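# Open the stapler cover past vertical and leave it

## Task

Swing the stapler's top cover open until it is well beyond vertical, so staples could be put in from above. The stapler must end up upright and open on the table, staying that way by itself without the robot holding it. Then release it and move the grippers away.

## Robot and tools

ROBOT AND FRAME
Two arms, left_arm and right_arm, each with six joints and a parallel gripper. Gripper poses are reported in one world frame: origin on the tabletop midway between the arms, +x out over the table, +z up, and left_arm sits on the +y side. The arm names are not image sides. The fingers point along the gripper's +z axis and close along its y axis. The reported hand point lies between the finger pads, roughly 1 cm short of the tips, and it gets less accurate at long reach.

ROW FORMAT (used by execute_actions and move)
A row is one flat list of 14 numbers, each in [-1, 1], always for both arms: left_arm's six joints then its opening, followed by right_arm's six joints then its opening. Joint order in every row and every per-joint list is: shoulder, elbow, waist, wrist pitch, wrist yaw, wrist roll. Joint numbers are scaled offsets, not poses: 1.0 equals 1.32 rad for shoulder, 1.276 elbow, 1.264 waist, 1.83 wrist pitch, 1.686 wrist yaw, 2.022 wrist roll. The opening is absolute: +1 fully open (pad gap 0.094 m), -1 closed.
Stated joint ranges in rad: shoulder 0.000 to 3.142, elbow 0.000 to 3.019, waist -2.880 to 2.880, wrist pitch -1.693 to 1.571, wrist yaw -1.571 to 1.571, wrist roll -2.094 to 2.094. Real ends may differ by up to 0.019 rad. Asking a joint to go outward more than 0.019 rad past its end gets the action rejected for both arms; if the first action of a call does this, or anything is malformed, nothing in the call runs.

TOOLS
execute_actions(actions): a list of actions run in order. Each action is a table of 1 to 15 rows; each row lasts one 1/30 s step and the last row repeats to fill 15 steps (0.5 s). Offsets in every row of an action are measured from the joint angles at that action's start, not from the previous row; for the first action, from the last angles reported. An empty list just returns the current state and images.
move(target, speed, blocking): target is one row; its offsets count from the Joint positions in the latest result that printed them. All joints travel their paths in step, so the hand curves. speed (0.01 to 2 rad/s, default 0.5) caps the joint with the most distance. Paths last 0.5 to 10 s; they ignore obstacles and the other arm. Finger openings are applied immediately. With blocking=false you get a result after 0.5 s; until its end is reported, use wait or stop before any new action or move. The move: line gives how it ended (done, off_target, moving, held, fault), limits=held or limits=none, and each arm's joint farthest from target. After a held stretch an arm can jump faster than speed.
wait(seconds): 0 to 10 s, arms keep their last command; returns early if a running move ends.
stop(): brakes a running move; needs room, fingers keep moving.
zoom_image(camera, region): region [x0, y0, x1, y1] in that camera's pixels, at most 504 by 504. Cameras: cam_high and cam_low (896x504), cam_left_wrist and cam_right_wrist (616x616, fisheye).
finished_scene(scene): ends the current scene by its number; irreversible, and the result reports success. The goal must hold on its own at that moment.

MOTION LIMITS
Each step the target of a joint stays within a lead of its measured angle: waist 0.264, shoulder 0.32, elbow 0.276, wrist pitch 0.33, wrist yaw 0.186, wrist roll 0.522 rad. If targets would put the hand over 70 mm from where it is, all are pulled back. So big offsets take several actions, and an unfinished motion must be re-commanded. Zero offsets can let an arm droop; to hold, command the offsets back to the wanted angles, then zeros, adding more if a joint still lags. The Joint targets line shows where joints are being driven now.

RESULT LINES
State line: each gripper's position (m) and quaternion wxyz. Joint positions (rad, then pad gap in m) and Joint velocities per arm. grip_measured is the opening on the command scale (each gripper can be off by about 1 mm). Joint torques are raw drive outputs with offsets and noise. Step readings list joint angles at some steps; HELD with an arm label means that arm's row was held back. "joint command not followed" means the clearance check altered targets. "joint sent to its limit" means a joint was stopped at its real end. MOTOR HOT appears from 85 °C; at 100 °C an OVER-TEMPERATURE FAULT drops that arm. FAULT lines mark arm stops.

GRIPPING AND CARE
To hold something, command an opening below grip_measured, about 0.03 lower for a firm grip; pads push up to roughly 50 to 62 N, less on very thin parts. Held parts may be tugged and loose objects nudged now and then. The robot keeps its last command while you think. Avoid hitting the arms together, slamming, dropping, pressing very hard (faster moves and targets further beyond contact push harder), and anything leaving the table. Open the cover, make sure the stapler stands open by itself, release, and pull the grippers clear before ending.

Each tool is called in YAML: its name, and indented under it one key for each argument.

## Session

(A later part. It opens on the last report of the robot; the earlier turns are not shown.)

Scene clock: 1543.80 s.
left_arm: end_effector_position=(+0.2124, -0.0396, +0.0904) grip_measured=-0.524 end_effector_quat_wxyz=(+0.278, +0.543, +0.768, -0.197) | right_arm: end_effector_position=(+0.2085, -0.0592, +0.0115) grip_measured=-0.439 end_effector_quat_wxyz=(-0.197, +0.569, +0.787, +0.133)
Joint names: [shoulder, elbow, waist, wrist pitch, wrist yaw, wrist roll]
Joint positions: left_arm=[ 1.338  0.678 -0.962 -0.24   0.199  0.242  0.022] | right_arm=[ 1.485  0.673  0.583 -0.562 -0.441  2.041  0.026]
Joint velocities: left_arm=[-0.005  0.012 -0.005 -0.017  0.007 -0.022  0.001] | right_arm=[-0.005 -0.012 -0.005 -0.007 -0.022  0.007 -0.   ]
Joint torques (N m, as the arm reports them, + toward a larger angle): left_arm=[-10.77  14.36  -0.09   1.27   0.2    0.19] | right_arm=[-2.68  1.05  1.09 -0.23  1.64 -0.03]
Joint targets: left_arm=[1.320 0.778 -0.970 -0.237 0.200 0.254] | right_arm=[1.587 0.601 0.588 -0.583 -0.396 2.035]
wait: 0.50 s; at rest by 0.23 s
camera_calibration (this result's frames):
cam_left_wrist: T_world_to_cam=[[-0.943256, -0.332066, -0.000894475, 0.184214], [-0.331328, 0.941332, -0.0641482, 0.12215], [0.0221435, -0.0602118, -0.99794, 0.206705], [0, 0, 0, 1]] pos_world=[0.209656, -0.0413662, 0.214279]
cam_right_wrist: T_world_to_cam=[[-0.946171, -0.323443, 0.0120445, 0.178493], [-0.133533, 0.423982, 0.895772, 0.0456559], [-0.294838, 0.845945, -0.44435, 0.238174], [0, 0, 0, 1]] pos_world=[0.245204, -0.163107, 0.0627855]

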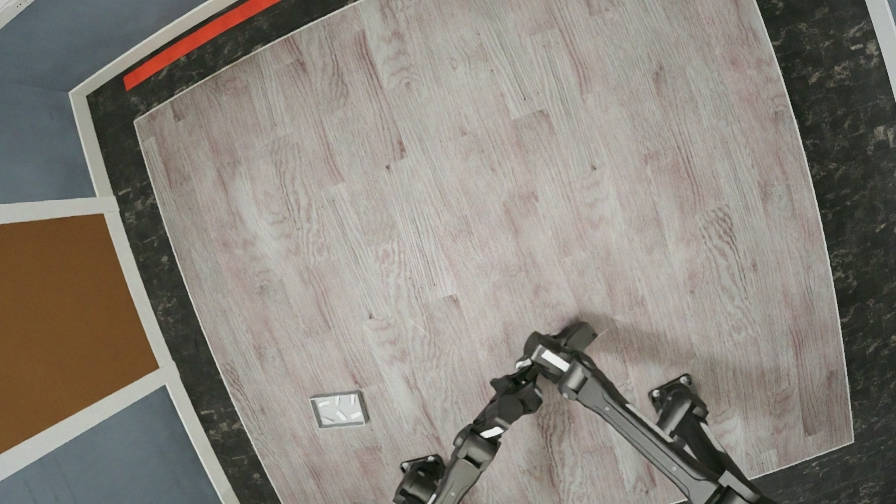

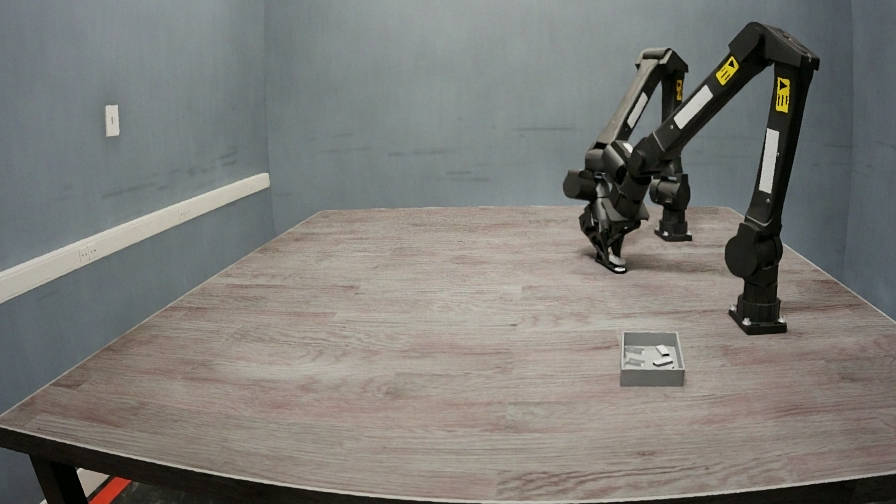

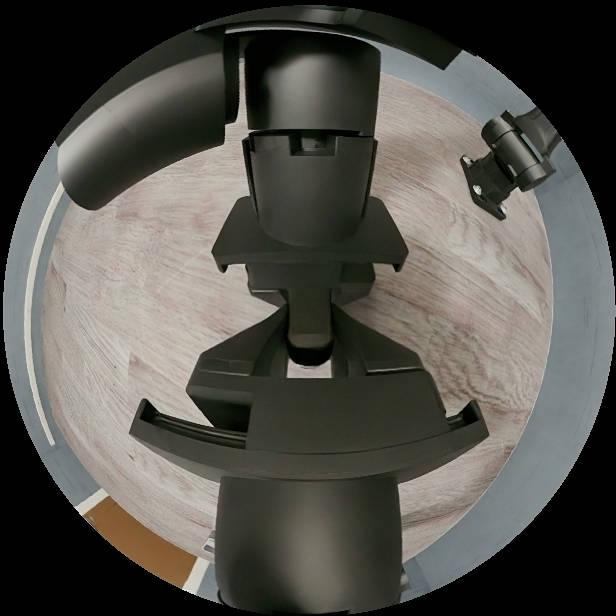

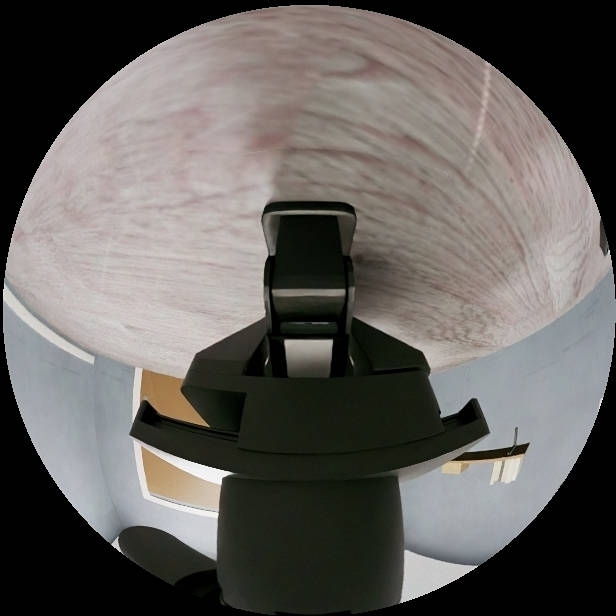

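execute_actions:
  actions:
    - [ [-0.012,0.072,-0.005,0.002,0.0005,0.005,-0.565, 0.0773,-0.0564,0.004,-0.0115,0.0267,-0.0030,-0.44], [-0.011,0.067,-0.004,0.002,0.0005,0.004,-0.565, 0.0773,-0.0564,0.004,-0.0115,0.0267,-0.0030,-0.44], [-0.010,0.062,-0.003,0.002,0.0005,0.003,-0.565, 0.0773,-0.0564,0.004,-0.0115,0.0267,-0.0030,-0.44], [-0.009,0.057,-0.002,0.002,0.0005,0.002,-0.565, 0.0773,-0.0564,0.004,-0.0115,0.0267,-0.0030,-0.44], [-0.008,0.052,-0.001,0.002,0.0005,0.001,-0.565, 0.0773,-0.0564,0.004,-0.0115,0.0267,-0.0030,-0.44], [-0.006,0.047,0,0.002,0.0005,0,-0.565, 0.0773,-0.0564,0.004,-0.0115,0.0267,-0.0030,-0.44], [-0.004,0.042,0,0.002,0.0005,0,-0.565, 0.0773,-0.0564,0.004,-0.0115,0.0267,-0.0030,-0.44], [-0.004,0.039,0,0.002,0.0005,0,-0.565, 0.0773,-0.0564,0.004,-0.0115,0.0267,-0.0030,-0.44] ]
    - [ [-0.004,0.039,0,0.002,0.0005,0,-0.565, 0.070,-0.050,0.0036,-0.0105,0.0243,-0.0027,-0.44], [-0.004,0.039,0,0.002,0.0005,0,-0.565, 0.063,-0.043,0.0032,-0.0095,0.0219,-0.0024,-0.44], [-0.004,0.039,0,0.002,0.0005,0,-0.565, 0.056,-0.037,0.0028,-0.0084,0.0194,-0.0021,-0.44], [-0.004,0.039,0,0.002,0.0005,0,-0.565, 0.049,-0.030,0.0024,-0.0073,0.0170,-0.0018,-0.44], [-0.004,0.039,0,0.002,0.0005,0,-0.565, 0.042,-0.024,0.0020,-0.0063,0.0146,-0.0015,-0.44], [-0.004,0.039,0,0.002,0.0005,0,-0.565, 0.035,-0.017,0.0016,-0.0052,0.0121,-0.0012,-0.44], [-0.004,0.039,0,0.002,0.0005,0,-0.565, 0.028,-0.011,0.0012,-0.0042,0.0097,-0.0009,-0.44], [-0.004,0.039,0,0.002,0.0005,0,-0.565, 0.021,-0.004,0.0008,-0.0031,0.0073,-0.0006,-0.44], [-0.004,0.039,0,0.002,0.0005,0,-0.565, 0.014,0.002,0.0004,-0.0021,0.0049,-0.0003,-0.44], [-0.004,0.039,0,0.002,0.0005,0,-0.565, 0.007,0.009,0,-0.001,0.0024,0,-0.44], [-0.004,0.039,0,0.002,0.0005,0,-0.565, 0.0,0.015,0,0,0,0,-0.44] ]

wait:
  seconds: 0.5

Scene clock: 1597.43 s.
left_arm: end_effector_position=(+0.2123, -0.0396, +0.0901) grip_measured=-0.524 end_effector_quat_wxyz=(+0.277, +0.543, +0.768, -0.197) | right_arm: end_effector_position=(+0.2098, -0.0574, +0.0139) grip_measured=-0.439 end_effector_quat_wxyz=(-0.198, +0.568, +0.787, +0.136)
Joint names: [shoulder, elbow, waist, wrist pitch, wrist yaw, wrist roll]
Joint positions: left_arm=[ 1.338  0.678 -0.962 -0.24   0.199  0.242  0.022] | right_arm=[ 1.482  0.677  0.583 -0.562 -0.443  2.042  0.026]
Joint velocities: left_arm=[-0.005 -0.012 -0.015 -0.007 -0.066  0.051 -0.   ] | right_arm=[ 0.005 -0.012 -0.005  0.007  0.007  0.007  0.001]
Joint torques (N m, as the arm reports them, + toward a larger angle): left_arm=[-9.61 10.68  0.28  1.3   0.19  0.07] | right_arm=[-11.45   8.63   0.69   0.56  -0.18   0.03]
Joint targets: left_arm=[1.333 0.727 -0.962 -0.236 0.199 0.242] | right_arm=[1.485 0.692 0.583 -0.562 -0.441 2.042]
Step readings (joint positions; steps 1 to 15: 1st action; 16 to 30: 2nd action):
0: left_arm=[1.338 0.678 -0.962 -0.240 0.199 0.242] | right_arm=[1.485 0.673 0.583 -0.562 -0.441 2.041]
1: left_arm=[1.338 0.678 -0.962 -0.240 0.199 0.242] | right_arm=[1.485 0.673 0.583 -0.562 -0.441 2.041]
2: left_arm=[1.338 0.678 -0.962 -0.240 0.199 0.242] | right_arm=[1.485 0.673 0.583 -0.562 -0.441 2.041]
4: left_arm=[1.338 0.678 -0.962 -0.240 0.199 0.242] | right_arm=[1.485 0.673 0.583 -0.562 -0.441 2.041]
8: left_arm=[1.338 0.678 -0.962 -0.240 0.199 0.242] | right_arm=[1.485 0.673 0.583 -0.562 -0.441 2.042]
15: left_arm=[1.338 0.678 -0.962 -0.240 0.199 0.242] | right_arm=[1.485 0.673 0.583 -0.562 -0.441 2.042]
16: left_arm=[1.338 0.678 -0.962 -0.240 0.199 0.242] | right_arm=[1.485 0.673 0.583 -0.562 -0.441 2.042]
17: left_arm=[1.338 0.678 -0.962 -0.240 0.199 0.242] | right_arm=[1.485 0.673 0.583 -0.562 -0.441 2.042]
19: left_arm=[1.338 0.678 -0.962 -0.240 0.199 0.242] | right_arm=[1.484 0.674 0.583 -0.562 -0.442 2.042]
23: left_arm=[1.338 0.678 -0.962 -0.240 0.199 0.242] | right_arm=[1.483 0.676 0.583 -0.562 -0.443 2.042]
30: Joint positions above
camera_calibration (this result's frames):
cam_left_wrist: T_world_to_cam=[[-0.943304, -0.331929, -0.000943783, 0.18412], [-0.331207, 0.94143, -0.0633319, 0.122032], [0.0219102, -0.0594287, -0.997992, 0.206452], [0, 0, 0, 1]] pos_world=[0.209575, -0.0415007, 0.21394]
cam_right_wrist: T_world_to_cam=[[-0.946138, -0.323689, 0.00699301, 0.180388], [-0.136404, 0.418111, 0.898096, 0.0431308], [-0.293627, 0.848769, -0.439743, 0.237958], [0, 0, 0, 1]] pos_world=[0.246426, -0.161615, 0.0646431]

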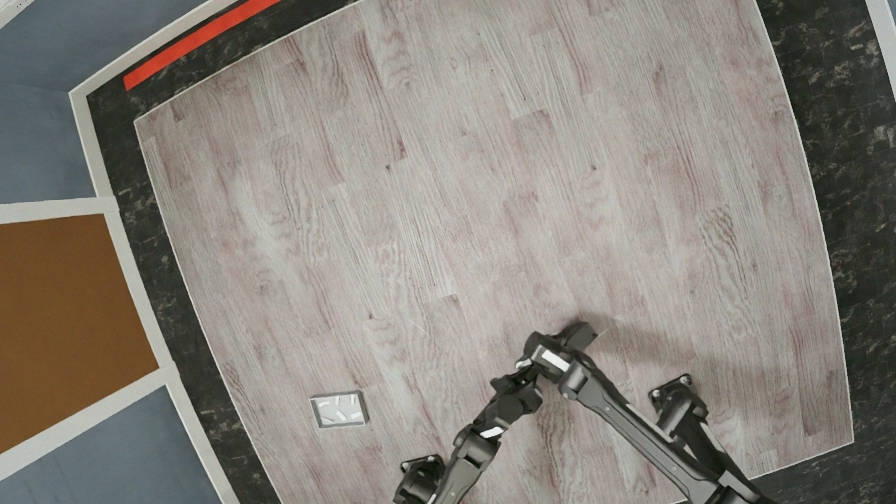

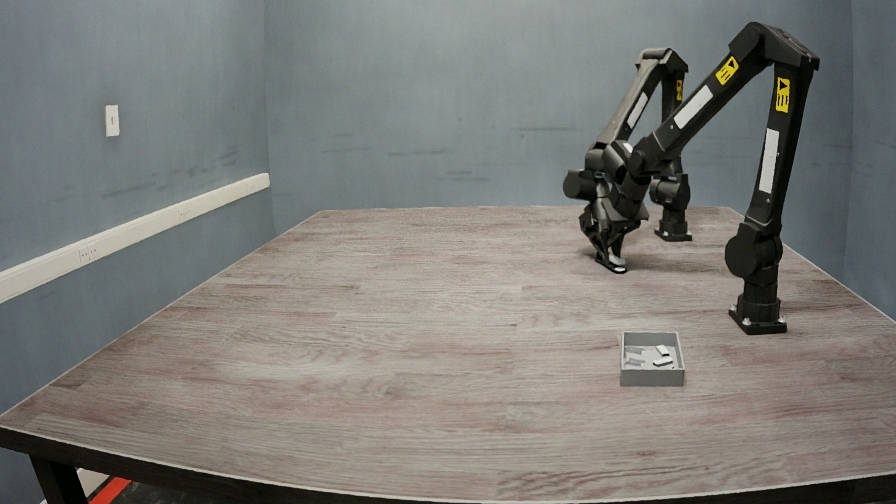

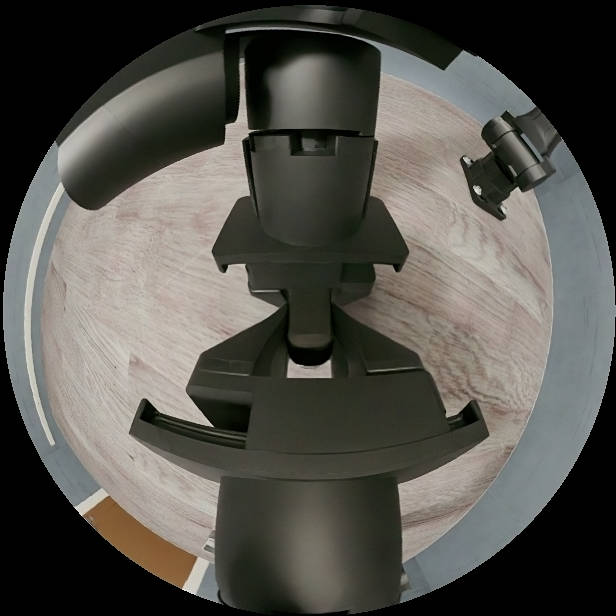

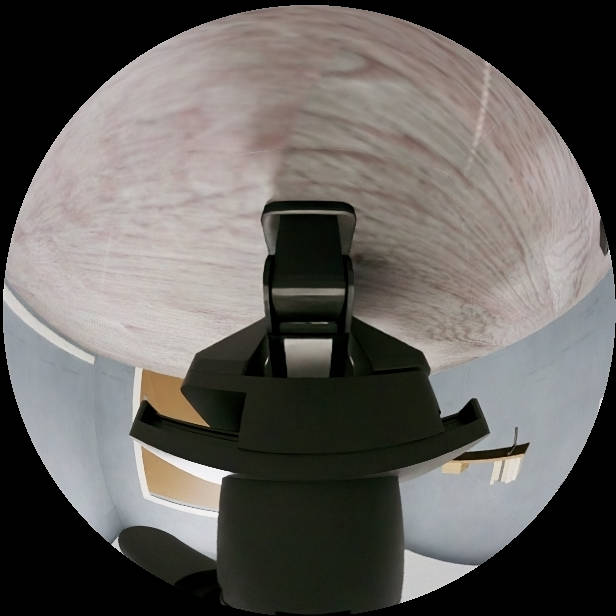

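Scene clock: 1597.93 s.
left_arm: end_effector_position=(+0.2123, -0.0396, +0.0901) grip_measured=-0.524 end_effector_quat_wxyz=(+0.277, +0.543, +0.768, -0.197) | right_arm: end_effector_position=(+0.2098, -0.0574, +0.0139) grip_measured=-0.439 end_effector_quat_wxyz=(-0.198, +0.568, +0.787, +0.136)
Joint names: [shoulder, elbow, waist, wrist pitch, wrist yaw, wrist roll]
Joint positions: left_arm=[ 1.338  0.678 -0.962 -0.24   0.199  0.242  0.022] | right_arm=[ 1.482  0.677  0.583 -0.562 -0.443  2.042  0.026]
Joint velocities: left_arm=[-0.005  0.007  0.005 -0.022  0.066 -0.051 -0.   ] | right_arm=[-0.005 -0.002  0.005 -0.017 -0.022  0.037  0.   ]
Joint torques (N m, as the arm reports them, + toward a larger angle): left_arm=[-9.7  10.7   0.49  1.29  0.19  0.08] | right_arm=[-11.41   8.62   0.62   0.55  -0.18   0.03]
Joint targets: left_arm=[1.333 0.727 -0.962 -0.236 0.199 0.242] | right_arm=[1.485 0.692 0.583 -0.562 -0.441 2.042]
wait: 0.50 s; at rest by 0.17 s
camera_calibration (this result's frames):
cam_left_wrist: T_world_to_cam=[[-0.943304, -0.331929, -0.000943783, 0.18412], [-0.331207, 0.94143, -0.0633319, 0.122032], [0.0219102, -0.0594287, -0.997992, 0.206452], [0, 0, 0, 1]] pos_world=[0.209575, -0.0415007, 0.21394]
cam_right_wrist: T_world_to_cam=[[-0.946138, -0.323689, 0.00699301, 0.180388], [-0.136404, 0.418111, 0.898096, 0.0431308], [-0.293627, 0.848769, -0.439743, 0.237958], [0, 0, 0, 1]] pos_world=[0.246426, -0.161615, 0.0646431]

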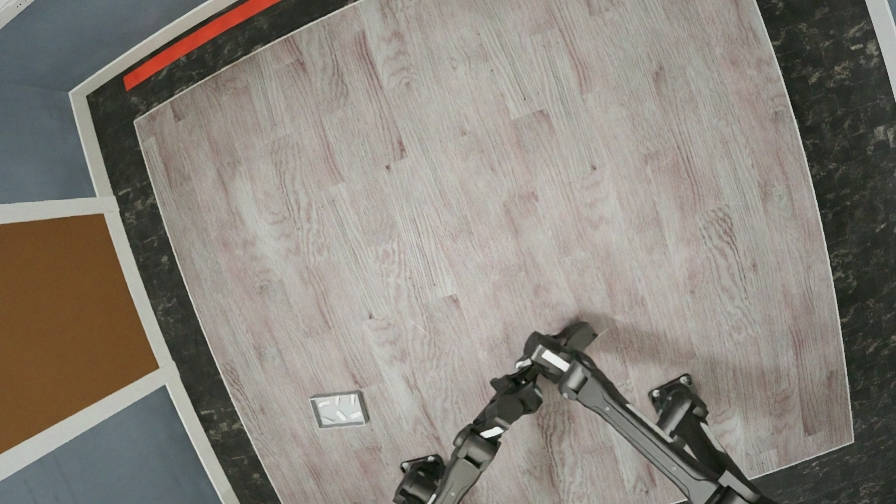

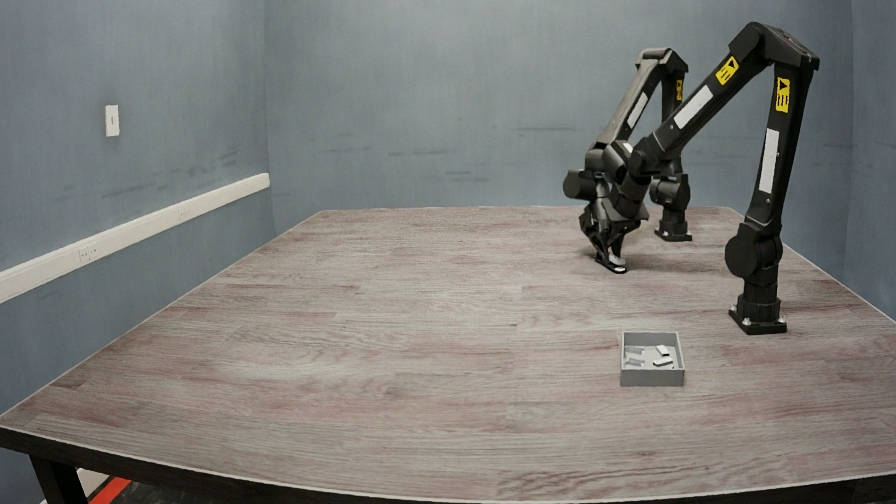

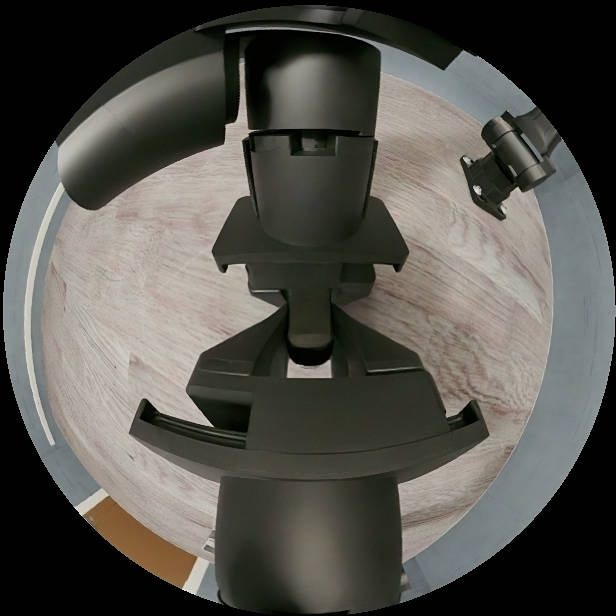

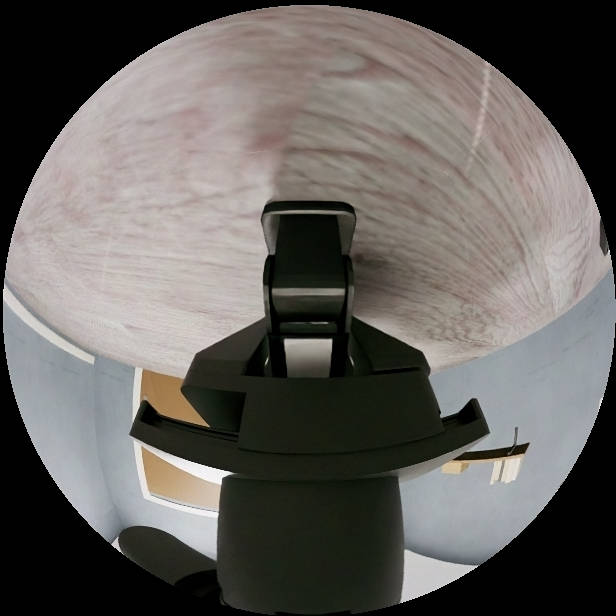

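execute_actions:
  actions:
    - [ [-0.004,0.039,0,0.002,0.0005,0,-0.565, 0.0,0.02,0,0,0,0,-0.35], [-0.004,0.039,0,0.002,0.0005,0,-0.565, 0.0,0.024,0,0,0,0,-0.28], [-0.004,0.039,0,0.002,0.0005,0,-0.565, -0.003,0.027,0,0,0,0,-0.2], [-0.004,0.039,0,0.002,0.0005,0,-0.565, -0.005,0.030,0,0,0,0,-0.1] ]
    - [ [-0.004,0.039,0,0.002,0.0005,0,-0.565, -0.0223,0.0364,-0.0114,-0.0138,-0.0032,-0.0078,-0.1], [-0.004,0.039,0,0.002,0.0005,0,-0.565, -0.0249,0.0375,-0.0132,-0.0172,-0.0035,-0.0091,-0.1], [-0.004,0.039,0,0.002,0.0005,0,-0.565, -0.0275,0.0386,-0.0151,-0.0206,-0.0037,-0.0105,-0.1], [-0.004,0.039,0,0.002,0.0005,0,-0.565, -0.0302,0.0398,-0.0170,-0.0239,-0.0040,-0.0118,-0.1], [-0.004,0.039,0,0.002,0.0005,0,-0.565, -0.0328,0.0409,-0.0189,-0.0273,-0.0042,-0.0132,-0.1], [-0.004,0.039,0,0.002,0.0005,0,-0.565, -0.0354,0.0420,-0.0207,-0.0307,-0.0044,-0.0145,-0.1], [-0.004,0.039,0,0.002,0.0005,0,-0.565, -0.0380,0.0431,-0.0226,-0.0341,-0.0047,-0.0159,-0.1], [-0.004,0.039,0,0.002,0.0005,0,-0.565, -0.0406,0.0442,-0.0245,-0.0375,-0.0049,-0.0172,-0.1], [-0.004,0.039,0,0.002,0.0005,0,-0.565, -0.0432,0.0453,-0.0264,-0.0409,-0.0052,-0.0186,-0.1], [-0.004,0.039,0,0.002,0.0005,0,-0.565, -0.0458,0.0464,-0.0282,-0.0443,-0.0054,-0.0199,-0.1], [-0.004,0.039,0,0.002,0.0005,0,-0.565, -0.0484,0.0475,-0.0301,-0.0477,-0.0056,-0.0213,-0.1], [-0.004,0.039,0,0.002,0.0005,0,-0.565, -0.0511,0.0487,-0.0320,-0.0510,-0.0059,-0.0226,-0.1], [-0.004,0.039,0,0.002,0.0005,0,-0.565, -0.0537,0.0498,-0.0339,-0.0544,-0.0061,-0.0240,-0.1], [-0.004,0.039,0,0.002,0.0005,0,-0.565, -0.0563,0.0509,-0.0357,-0.0578,-0.0064,-0.0253,-0.1], [-0.004,0.039,0,0.002,0.0005,0,-0.565, -0.0589,0.0520,-0.0376,-0.0612,-0.0066,-0.0267,-0.1] ]

wait:
  seconds: 0.4

Scene clock: 1610.10 s.
left_arm: end_effector_position=(+0.2123, -0.0396, +0.0901) grip_measured=-0.524 end_effector_quat_wxyz=(+0.277, +0.543, +0.768, -0.197) | right_arm: end_effector_position=(+0.2178, -0.0653, +0.0381) grip_measured=-0.101 end_effector_quat_wxyz=(-0.198, +0.569, +0.786, +0.140)
Joint names: [shoulder, elbow, waist, wrist pitch, wrist yaw, wrist roll]
Joint positions: left_arm=[ 1.338  0.678 -0.962 -0.24   0.199  0.242  0.022] | right_arm=[ 1.426  0.703  0.549 -0.653 -0.451  2.008  0.042]
Joint velocities: left_arm=[-0.015 -0.012 -0.005  0.002 -0.022  0.022 -0.001] | right_arm=[-0.103  0.012 -0.073 -0.183  0.007 -0.095  0.001]
Joint torques (N m, as the arm reports them, + toward a larger angle): left_arm=[-9.75 10.62  0.43  1.4   0.19  0.08] | right_arm=[-12.66  11.26   0.06   0.18  -0.41  -0.1 ]
Joint targets: left_arm=[1.333 0.727 -0.962 -0.236 0.199 0.242] | right_arm=[1.404 0.745 0.535 -0.674 -0.455 1.988]
Step readings (joint positions; steps 1 to 15: 1st action; 16 to 30: 2nd action):
0: left_arm=[1.338 0.678 -0.962 -0.240 0.199 0.242] | right_arm=[1.482 0.677 0.583 -0.562 -0.443 2.042]
1: left_arm=[1.338 0.678 -0.962 -0.240 0.199 0.242] | right_arm=[1.482 0.677 0.583 -0.562 -0.444 2.042]
2: left_arm=[1.338 0.678 -0.962 -0.240 0.199 0.242] | right_arm=[1.482 0.678 0.583 -0.562 -0.444 2.042]
4: left_arm=[1.338 0.678 -0.962 -0.240 0.199 0.242] | right_arm=[1.482 0.678 0.583 -0.562 -0.444 2.042]
8: left_arm=[1.338 0.678 -0.962 -0.240 0.199 0.242] | right_arm=[1.482 0.679 0.583 -0.562 -0.444 2.042]
15: left_arm=[1.338 0.678 -0.962 -0.240 0.199 0.242] | right_arm=[1.482 0.679 0.583 -0.562 -0.444 2.042]
16: left_arm=[1.338 0.678 -0.962 -0.240 0.199 0.242] | right_arm=[1.481 0.680 0.582 -0.565 -0.445 2.041]
17: left_arm=[1.338 0.678 -0.962 -0.240 0.199 0.242] | right_arm=[1.480 0.681 0.581 -0.572 -0.446 2.040]
19: left_arm=[1.338 0.678 -0.962 -0.240 0.199 0.242] | right_arm=[1.473 0.684 0.577 -0.585 -0.447 2.036]
23: left_arm=[1.338 0.678 -0.962 -0.240 0.199 0.242] | right_arm=[1.453 0.692 0.566 -0.610 -0.449 2.027]
30: Joint positions above
camera_calibration (this result's frames):
cam_left_wrist: T_world_to_cam=[[-0.943304, -0.331929, -0.000943783, 0.18412], [-0.331207, 0.94143, -0.0633319, 0.122032], [0.0219102, -0.0594287, -0.997992, 0.206452], [0, 0, 0, 1]] pos_world=[0.209575, -0.0415007, 0.21394]
cam_right_wrist: T_world_to_cam=[[-0.947023, -0.321159, 0.00206198, 0.185779], [-0.138293, 0.413573, 0.899907, 0.0257885], [-0.289866, 0.851947, -0.436078, 0.256883], [0, 0, 0, 1]] pos_world=[0.253965, -0.169852, 0.0884307]

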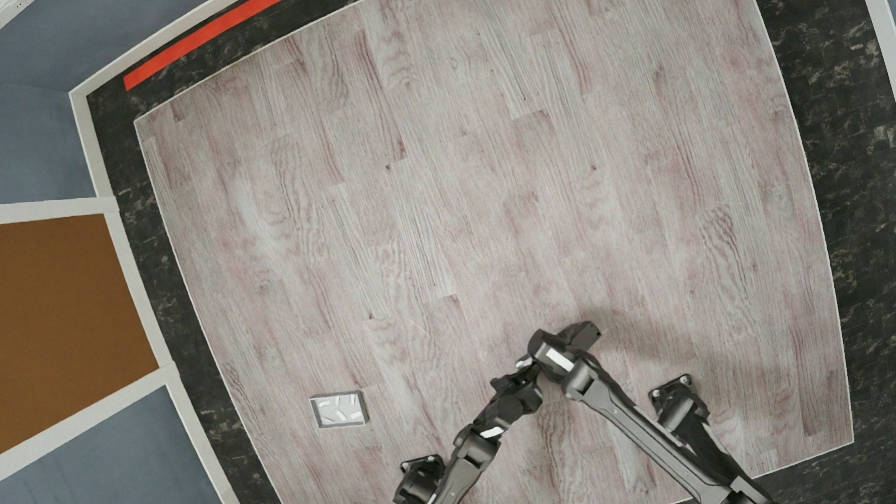

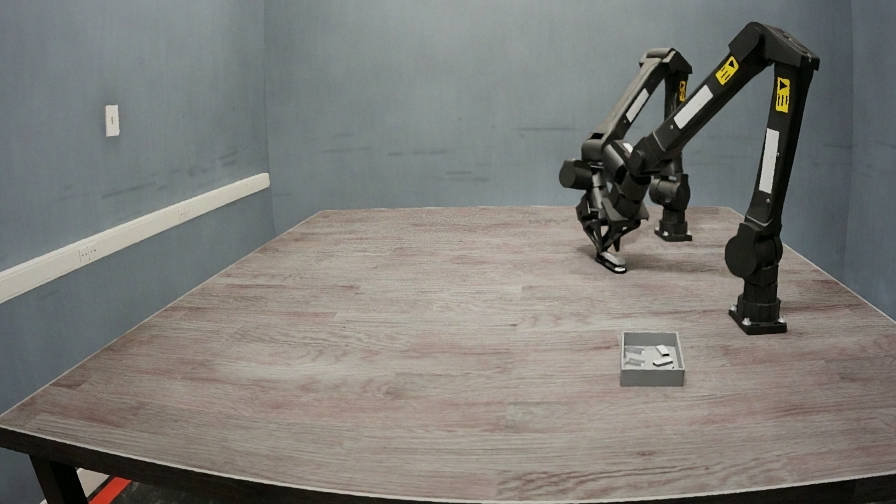

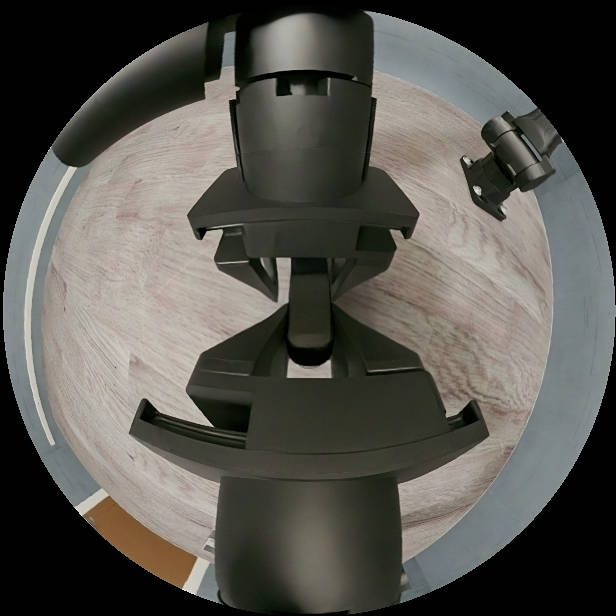

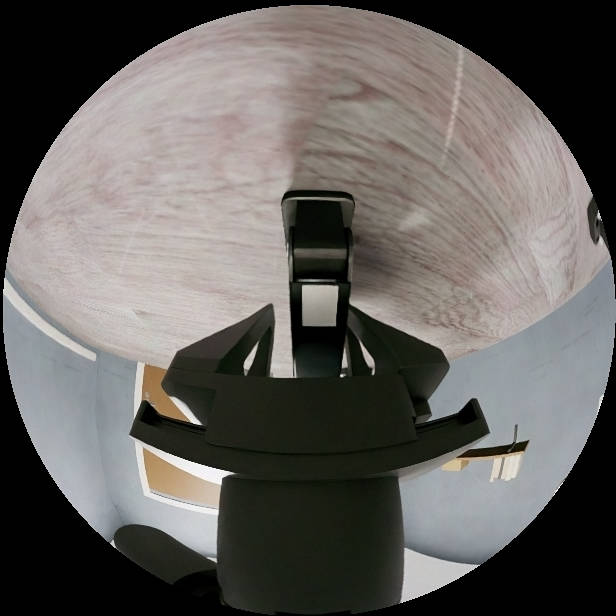

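Scene clock: 1610.50 s.
left_arm: end_effector_position=(+0.2123, -0.0396, +0.0901) grip_measured=-0.524 end_effector_quat_wxyz=(+0.277, +0.543, +0.768, -0.197) | right_arm: end_effector_position=(+0.2183, -0.0673, +0.0409) grip_measured=-0.101 end_effector_quat_wxyz=(-0.197, +0.567, +0.787, +0.140)
Joint names: [shoulder, elbow, waist, wrist pitch, wrist yaw, wrist roll]
Joint positions: left_arm=[ 1.338  0.678 -0.962 -0.24   0.199  0.242  0.022] | right_arm=[ 1.418  0.705  0.543 -0.666 -0.452  1.998  0.042]
Joint velocities: left_arm=[ 0.005  0.007 -0.015 -0.012  0.037 -0.051  0.001] | right_arm=[ 0.005 -0.002  0.005 -0.012  0.037  0.022  0.   ]
Joint torques (N m, as the arm reports them, + toward a larger angle): left_arm=[-9.86 10.67  0.56  1.35  0.19  0.07] | right_arm=[-12.43  11.35   0.03   0.22  -0.44  -0.09]
Joint targets: left_arm=[1.333 0.727 -0.962 -0.236 0.199 0.242] | right_arm=[1.404 0.745 0.535 -0.674 -0.455 1.988]
wait: 0.40 s; no rest
camera_calibration (this result's frames):
cam_left_wrist: T_world_to_cam=[[-0.943304, -0.331929, -0.000943783, 0.18412], [-0.331207, 0.94143, -0.0633319, 0.122032], [0.0219102, -0.0594287, -0.997992, 0.206452], [0, 0, 0, 1]] pos_world=[0.209575, -0.0415007, 0.21394]
cam_right_wrist: T_world_to_cam=[[-0.94568, -0.325098, 0.000374924, 0.185088], [-0.141718, 0.41328, 0.899508, 0.0249164], [-0.292584, 0.850594, -0.436903, 0.260549], [0, 0, 0, 1]] pos_world=[0.254797, -0.171748, 0.091353]

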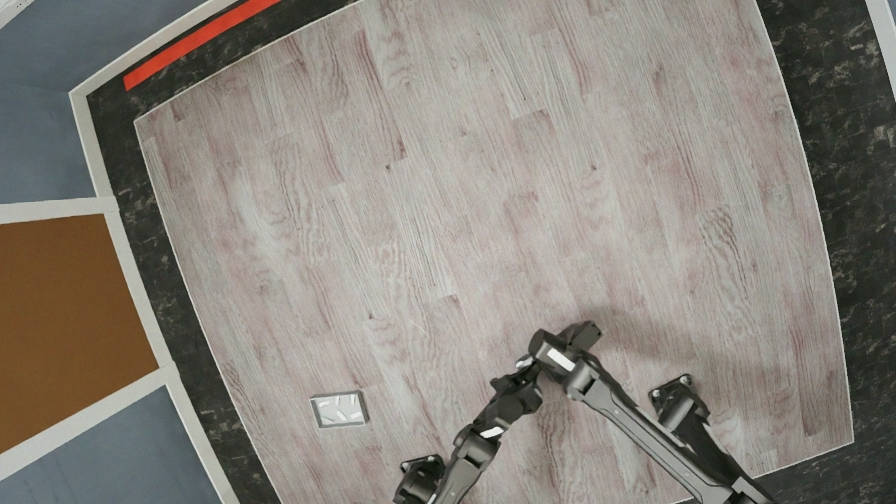

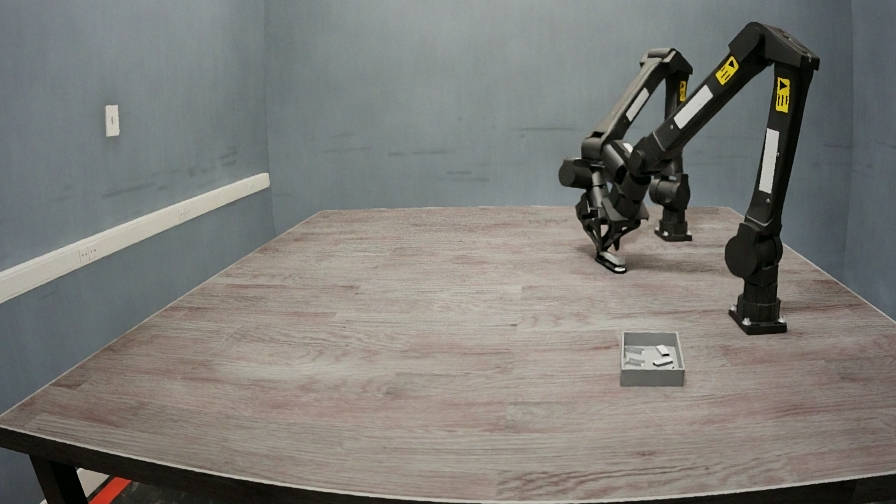

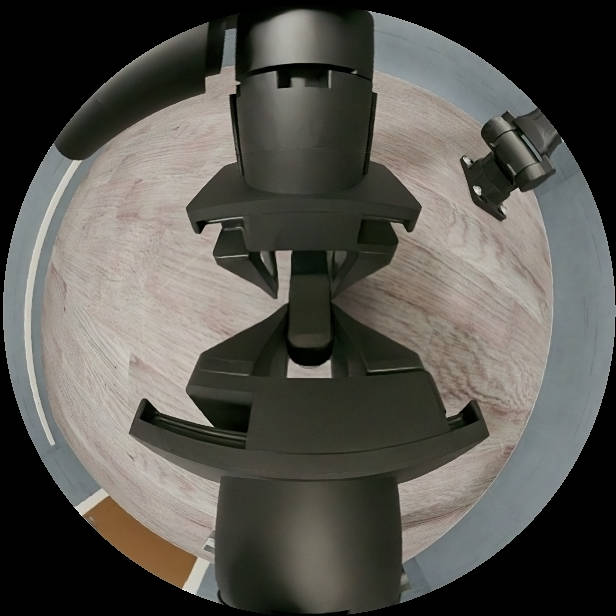

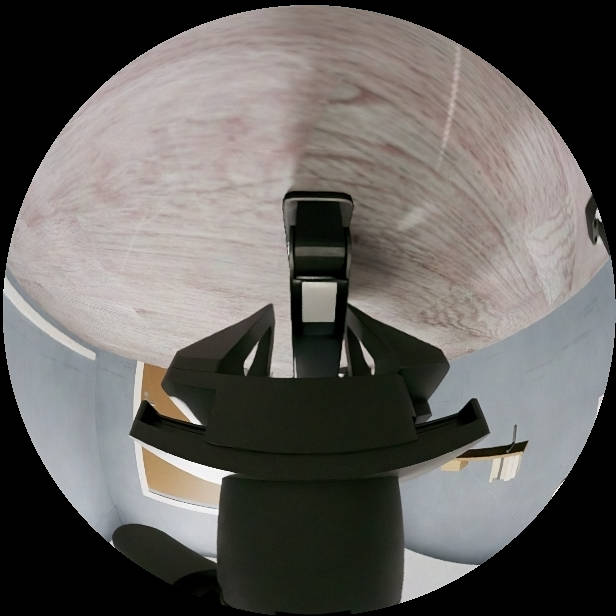

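execute_actions:
  actions:
    - [ [-0.004,0.039,0,0.002,0.0005,0,-0.565, -0.0246,0.0348,-0.0143,-0.0206,-0.0027,-0.0145,0.0], [-0.004,0.039,0,0.002,0.0005,0,-0.565, -0.0287,0.0360,-0.0166,-0.0259,-0.0030,-0.0166,0.1], [-0.004,0.039,0,0.002,0.0005,0,-0.565, -0.0328,0.0371,-0.0190,-0.0311,-0.0032,-0.0187,0.2], [-0.004,0.039,0,0.002,0.0005,0,-0.565, -0.0369,0.0383,-0.0214,-0.0364,-0.0035,-0.0209,0.2], [-0.004,0.039,0,0.002,0.0005,0,-0.565, -0.0410,0.0394,-0.0238,-0.0417,-0.0038,-0.0230,0.2], [-0.004,0.039,0,0.002,0.0005,0,-0.565, -0.0451,0.0406,-0.0261,-0.0470,-0.0041,-0.0251,0.2], [-0.004,0.039,0,0.002,0.0005,0,-0.565, -0.0492,0.0417,-0.0285,-0.0523,-0.0044,-0.0272,0.2], [-0.004,0.039,0,0.002,0.0005,0,-0.565, -0.0532,0.0429,-0.0309,-0.0575,-0.0046,-0.0293,0.2], [-0.004,0.039,0,0.002,0.0005,0,-0.565, -0.0573,0.0440,-0.0333,-0.0628,-0.0049,-0.0314,0.2], [-0.004,0.039,0,0.002,0.0005,0,-0.565, -0.0614,0.0452,-0.0356,-0.0681,-0.0052,-0.0335,0.2], [-0.004,0.039,0,0.002,0.0005,0,-0.565, -0.0655,0.0463,-0.0380,-0.0734,-0.0055,-0.0356,0.2], [-0.004,0.039,0,0.002,0.0005,0,-0.565, -0.0696,0.0475,-0.0404,-0.0787,-0.0058,-0.0378,0.2], [-0.004,0.039,0,0.002,0.0005,0,-0.565, -0.0737,0.0486,-0.0428,-0.0839,-0.0060,-0.0399,0.2], [-0.004,0.039,0,0.002,0.0005,0,-0.565, -0.0778,0.0498,-0.0451,-0.0892,-0.0063,-0.0420,0.2], [-0.004,0.039,0,0.002,0.0005,0,-0.565, -0.0819,0.0509,-0.0475,-0.0945,-0.0066,-0.0441,0.2] ]
    - [ [-0.004,0.039,0,0.002,0.0005,0,-0.565, -0.0213,0.0394,-0.0164,-0.0182,-0.0027,-0.0132,0.2], [-0.004,0.039,0,0.002,0.0005,0,-0.565, -0.0245,0.0413,-0.0194,-0.0227,-0.0030,-0.0151,0.2], [-0.004,0.039,0,0.002,0.0005,0,-0.565, -0.0276,0.0431,-0.0224,-0.0271,-0.0033,-0.0169,0.2], [-0.004,0.039,0,0.002,0.0005,0,-0.565, -0.0307,0.0449,-0.0254,-0.0316,-0.0037,-0.0188,0.2], [-0.004,0.039,0,0.002,0.0005,0,-0.565, -0.0339,0.0467,-0.0284,-0.0361,-0.0040,-0.0206,0.2], [-0.004,0.039,0,0.002,0.0005,0,-0.565, -0.0370,0.0486,-0.0314,-0.0406,-0.0043,-0.0225,0.2], [-0.004,0.039,0,0.002,0.0005,0,-0.565, -0.0401,0.0504,-0.0344,-0.0451,-0.0046,-0.0243,0.2], [-0.004,0.039,0,0.002,0.0005,0,-0.565, -0.0433,0.0522,-0.0375,-0.0495,-0.0049,-0.0262,0.2], [-0.004,0.039,0,0.002,0.0005,0,-0.565, -0.0464,0.0540,-0.0405,-0.0540,-0.0052,-0.0280,0.2], [-0.004,0.039,0,0.002,0.0005,0,-0.565, -0.0495,0.0559,-0.0435,-0.0585,-0.0055,-0.0299,0.2], [-0.004,0.039,0,0.002,0.0005,0,-0.565, -0.0527,0.0577,-0.0465,-0.0630,-0.0058,-0.0317,0.2], [-0.004,0.039,0,0.002,0.0005,0,-0.565, -0.0550,0.0590,-0.0490,-0.0670,-0.0062,-0.0325,0.2], [-0.004,0.039,0,0.002,0.0005,0,-0.565, -0.0566,0.0600,-0.0505,-0.0700,-0.0065,-0.0327,0.2], [-0.004,0.039,0,0.002,0.0005,0,-0.565, -0.0576,0.0605,-0.0514,-0.0716,-0.0068,-0.0327,0.2] ]

wait:
  seconds: 0.4

Scene clock: 1632.77 s.
left_arm: end_effector_position=(+0.2123, -0.0396, +0.0901) grip_measured=-0.524 end_effector_quat_wxyz=(+0.277, +0.543, +0.768, -0.197) | right_arm: end_effector_position=(+0.2229, -0.1050, +0.0984) grip_measured=+0.199 end_effector_quat_wxyz=(-0.199, +0.568, +0.787, +0.132)
Joint names: [shoulder, elbow, waist, wrist pitch, wrist yaw, wrist roll]
Joint positions: left_arm=[ 1.338  0.678 -0.962 -0.24   0.199  0.242  0.022] | right_arm=[ 1.273  0.757  0.443 -0.927 -0.467  1.886  0.056]
Joint velocities: left_arm=[-0.015  0.007 -0.005 -0.007  0.007  0.037 -0.   ] | right_arm=[-0.093  0.022 -0.063 -0.095  0.022 -0.095  0.001]
Joint torques (N m, as the arm reports them, + toward a larger angle): left_arm=[-9.68 10.68  0.48  1.4   0.19  0.07] | right_arm=[-11.07  12.67   0.2    0.2   -0.53  -0.03]
Joint targets: left_arm=[1.333 0.727 -0.962 -0.236 0.199 0.242] | right_arm=[1.258 0.803 0.433 -0.942 -0.471 1.870]
Step readings (joint positions; steps 1 to 15: 1st action; 16 to 30: 2nd action):
0: left_arm=[1.338 0.678 -0.962 -0.240 0.199 0.242] | right_arm=[1.418 0.705 0.543 -0.666 -0.452 1.997]
1: left_arm=[1.338 0.678 -0.962 -0.240 0.199 0.242] | right_arm=[1.417 0.705 0.543 -0.671 -0.453 1.994]
2: left_arm=[1.338 0.678 -0.962 -0.240 0.199 0.242] | right_arm=[1.415 0.707 0.541 -0.682 -0.453 1.990]
4: left_arm=[1.338 0.678 -0.962 -0.240 0.199 0.242] | right_arm=[1.405 0.708 0.535 -0.704 -0.454 1.982]
8: left_arm=[1.338 0.678 -0.962 -0.240 0.199 0.242] | right_arm=[1.376 0.712 0.519 -0.744 -0.456 1.966]
15: left_arm=[1.338 0.678 -0.962 -0.240 0.199 0.242] | right_arm=[1.334 0.726 0.498 -0.811 -0.459 1.936]
16: left_arm=[1.338 0.678 -0.962 -0.240 0.199 0.242] | right_arm=[1.329 0.727 0.495 -0.820 -0.460 1.932]
17: left_arm=[1.338 0.678 -0.962 -0.240 0.199 0.242] | right_arm=[1.325 0.729 0.492 -0.828 -0.461 1.929]
19: left_arm=[1.338 0.678 -0.962 -0.240 0.199 0.242] | right_arm=[1.317 0.733 0.484 -0.845 -0.462 1.922]
23: left_arm=[1.338 0.678 -0.962 -0.240 0.199 0.242] | right_arm=[1.301 0.744 0.467 -0.877 -0.464 1.907]
30: Joint positions above
camera_calibration (this result's frames):
cam_left_wrist: T_world_to_cam=[[-0.943304, -0.331929, -0.000943783, 0.18412], [-0.331207, 0.94143, -0.0633319, 0.122032], [0.0219102, -0.0594287, -0.997992, 0.206452], [0, 0, 0, 1]] pos_world=[0.209575, -0.0415007, 0.21394]
cam_right_wrist: T_world_to_cam=[[-0.945251, -0.326016, 0.0146334, 0.175561], [-0.131592, 0.421805, 0.897086, -0.0116154], [-0.298637, 0.846046, -0.441613, 0.320411], [0, 0, 0, 1]] pos_world=[0.260108, -0.208947, 0.149349]

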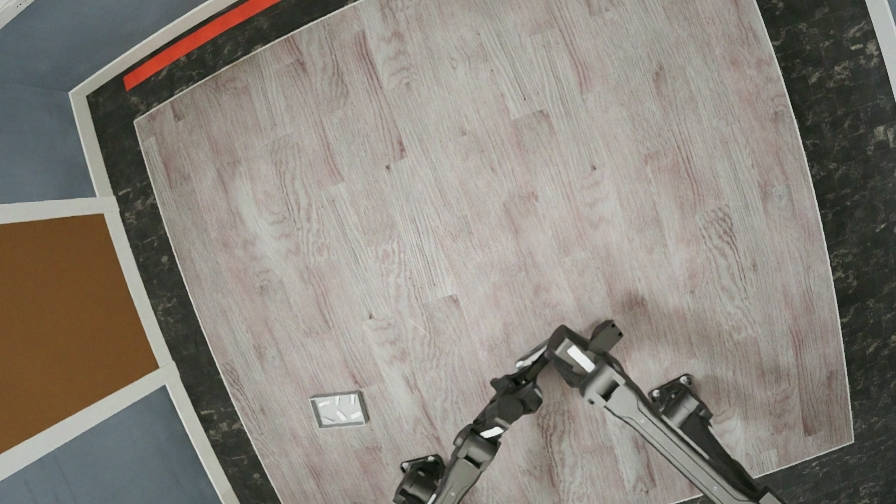

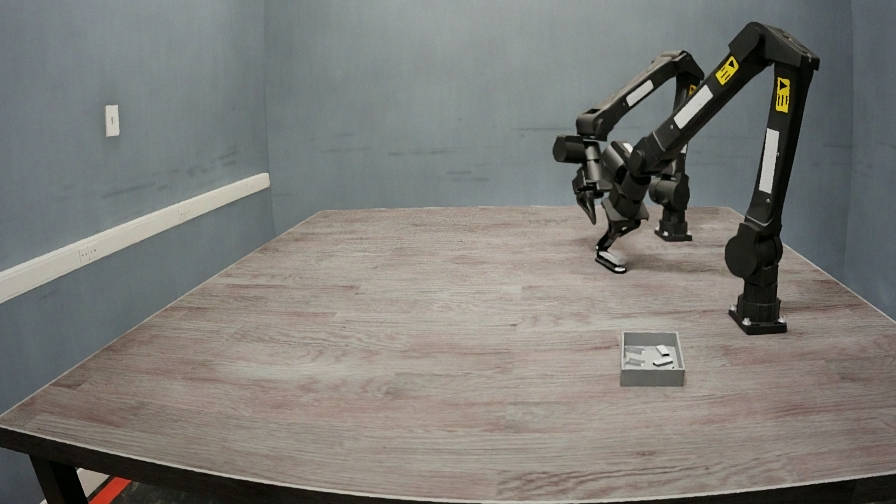

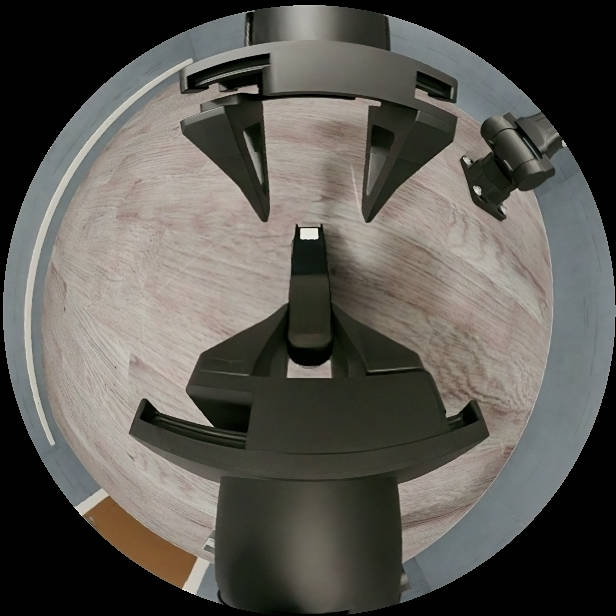

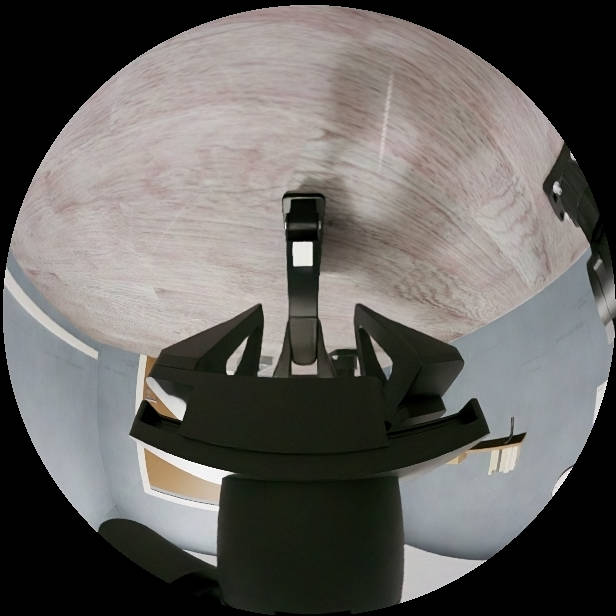

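Scene clock: 1633.17 s.
left_arm: end_effector_position=(+0.2123, -0.0396, +0.0901) grip_measured=-0.524 end_effector_quat_wxyz=(+0.277, +0.543, +0.768, -0.197) | right_arm: end_effector_position=(+0.2230, -0.1057, +0.1004) grip_measured=+0.199 end_effector_quat_wxyz=(-0.199, +0.566, +0.789, +0.133)
Joint names: [shoulder, elbow, waist, wrist pitch, wrist yaw, wrist roll]
Joint positions: left_arm=[ 1.338  0.678 -0.962 -0.24   0.199  0.242  0.022] | right_arm=[ 1.269  0.76   0.441 -0.934 -0.468  1.879  0.056]
Joint velocities: left_arm=[-0.015 -0.022 -0.005 -0.012  0.037 -0.022  0.   ] | right_arm=[ 0.005  0.007  0.015 -0.012  0.007  0.022 -0.   ]
Joint torques (N m, as the arm reports them, + toward a larger angle): left_arm=[-9.72 10.65  0.59  1.37  0.2   0.09] | right_arm=[-10.61  12.65  -0.04   0.13  -0.45  -0.06]
Joint targets: left_arm=[1.333 0.727 -0.962 -0.236 0.199 0.242] | right_arm=[1.258 0.803 0.433 -0.942 -0.471 1.870]
wait: 0.40 s; at rest by 0.37 s
camera_calibration (this result's frames):
cam_left_wrist: T_world_to_cam=[[-0.943304, -0.331929, -0.000943783, 0.18412], [-0.331207, 0.94143, -0.0633319, 0.122032], [0.0219102, -0.0594287, -0.997992, 0.206452], [0, 0, 0, 1]] pos_world=[0.209575, -0.0415007, 0.21394]
cam_right_wrist: T_world_to_cam=[[-0.943903, -0.330021, 0.0115439, 0.17504], [-0.135858, 0.419958, 0.897317, -0.0123908], [-0.300982, 0.845412, -0.441236, 0.322271], [0, 0, 0, 1]] pos_world=[0.260536, -0.209481, 0.151295]

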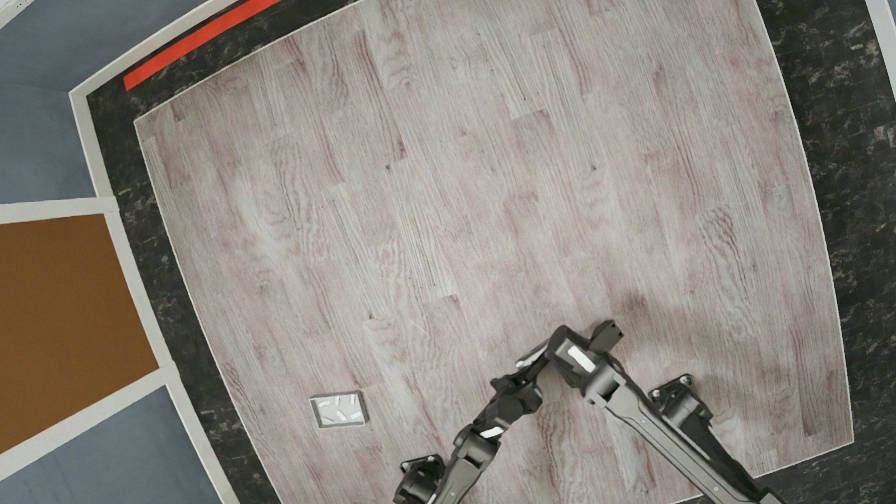

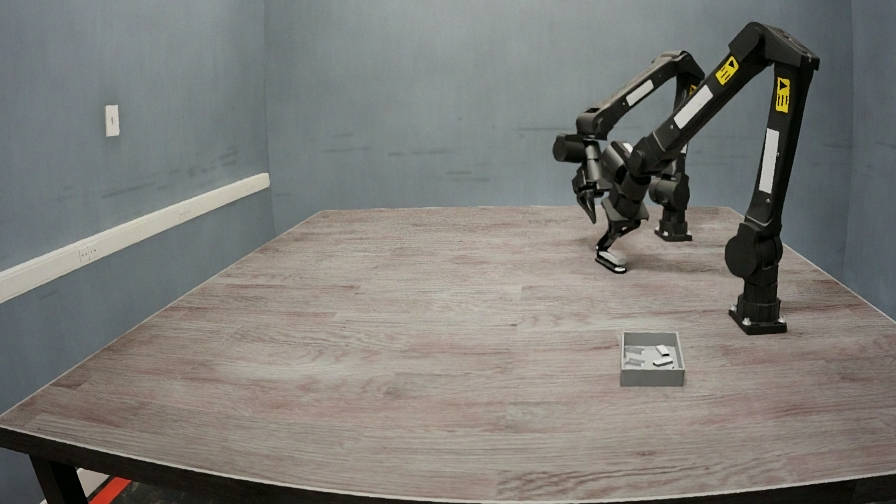

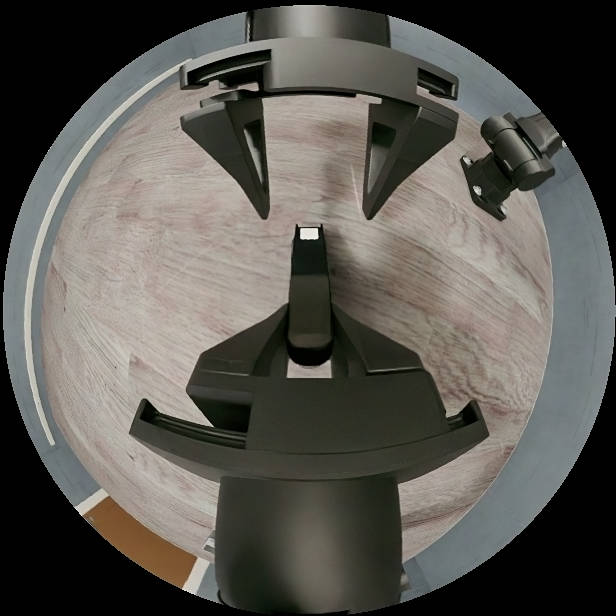

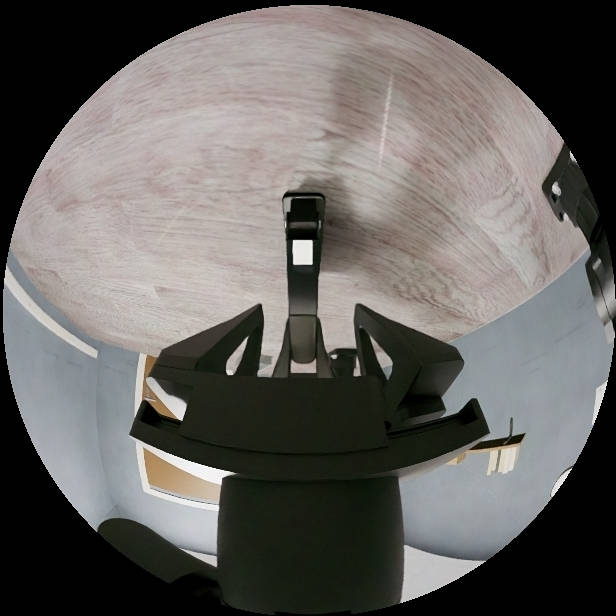

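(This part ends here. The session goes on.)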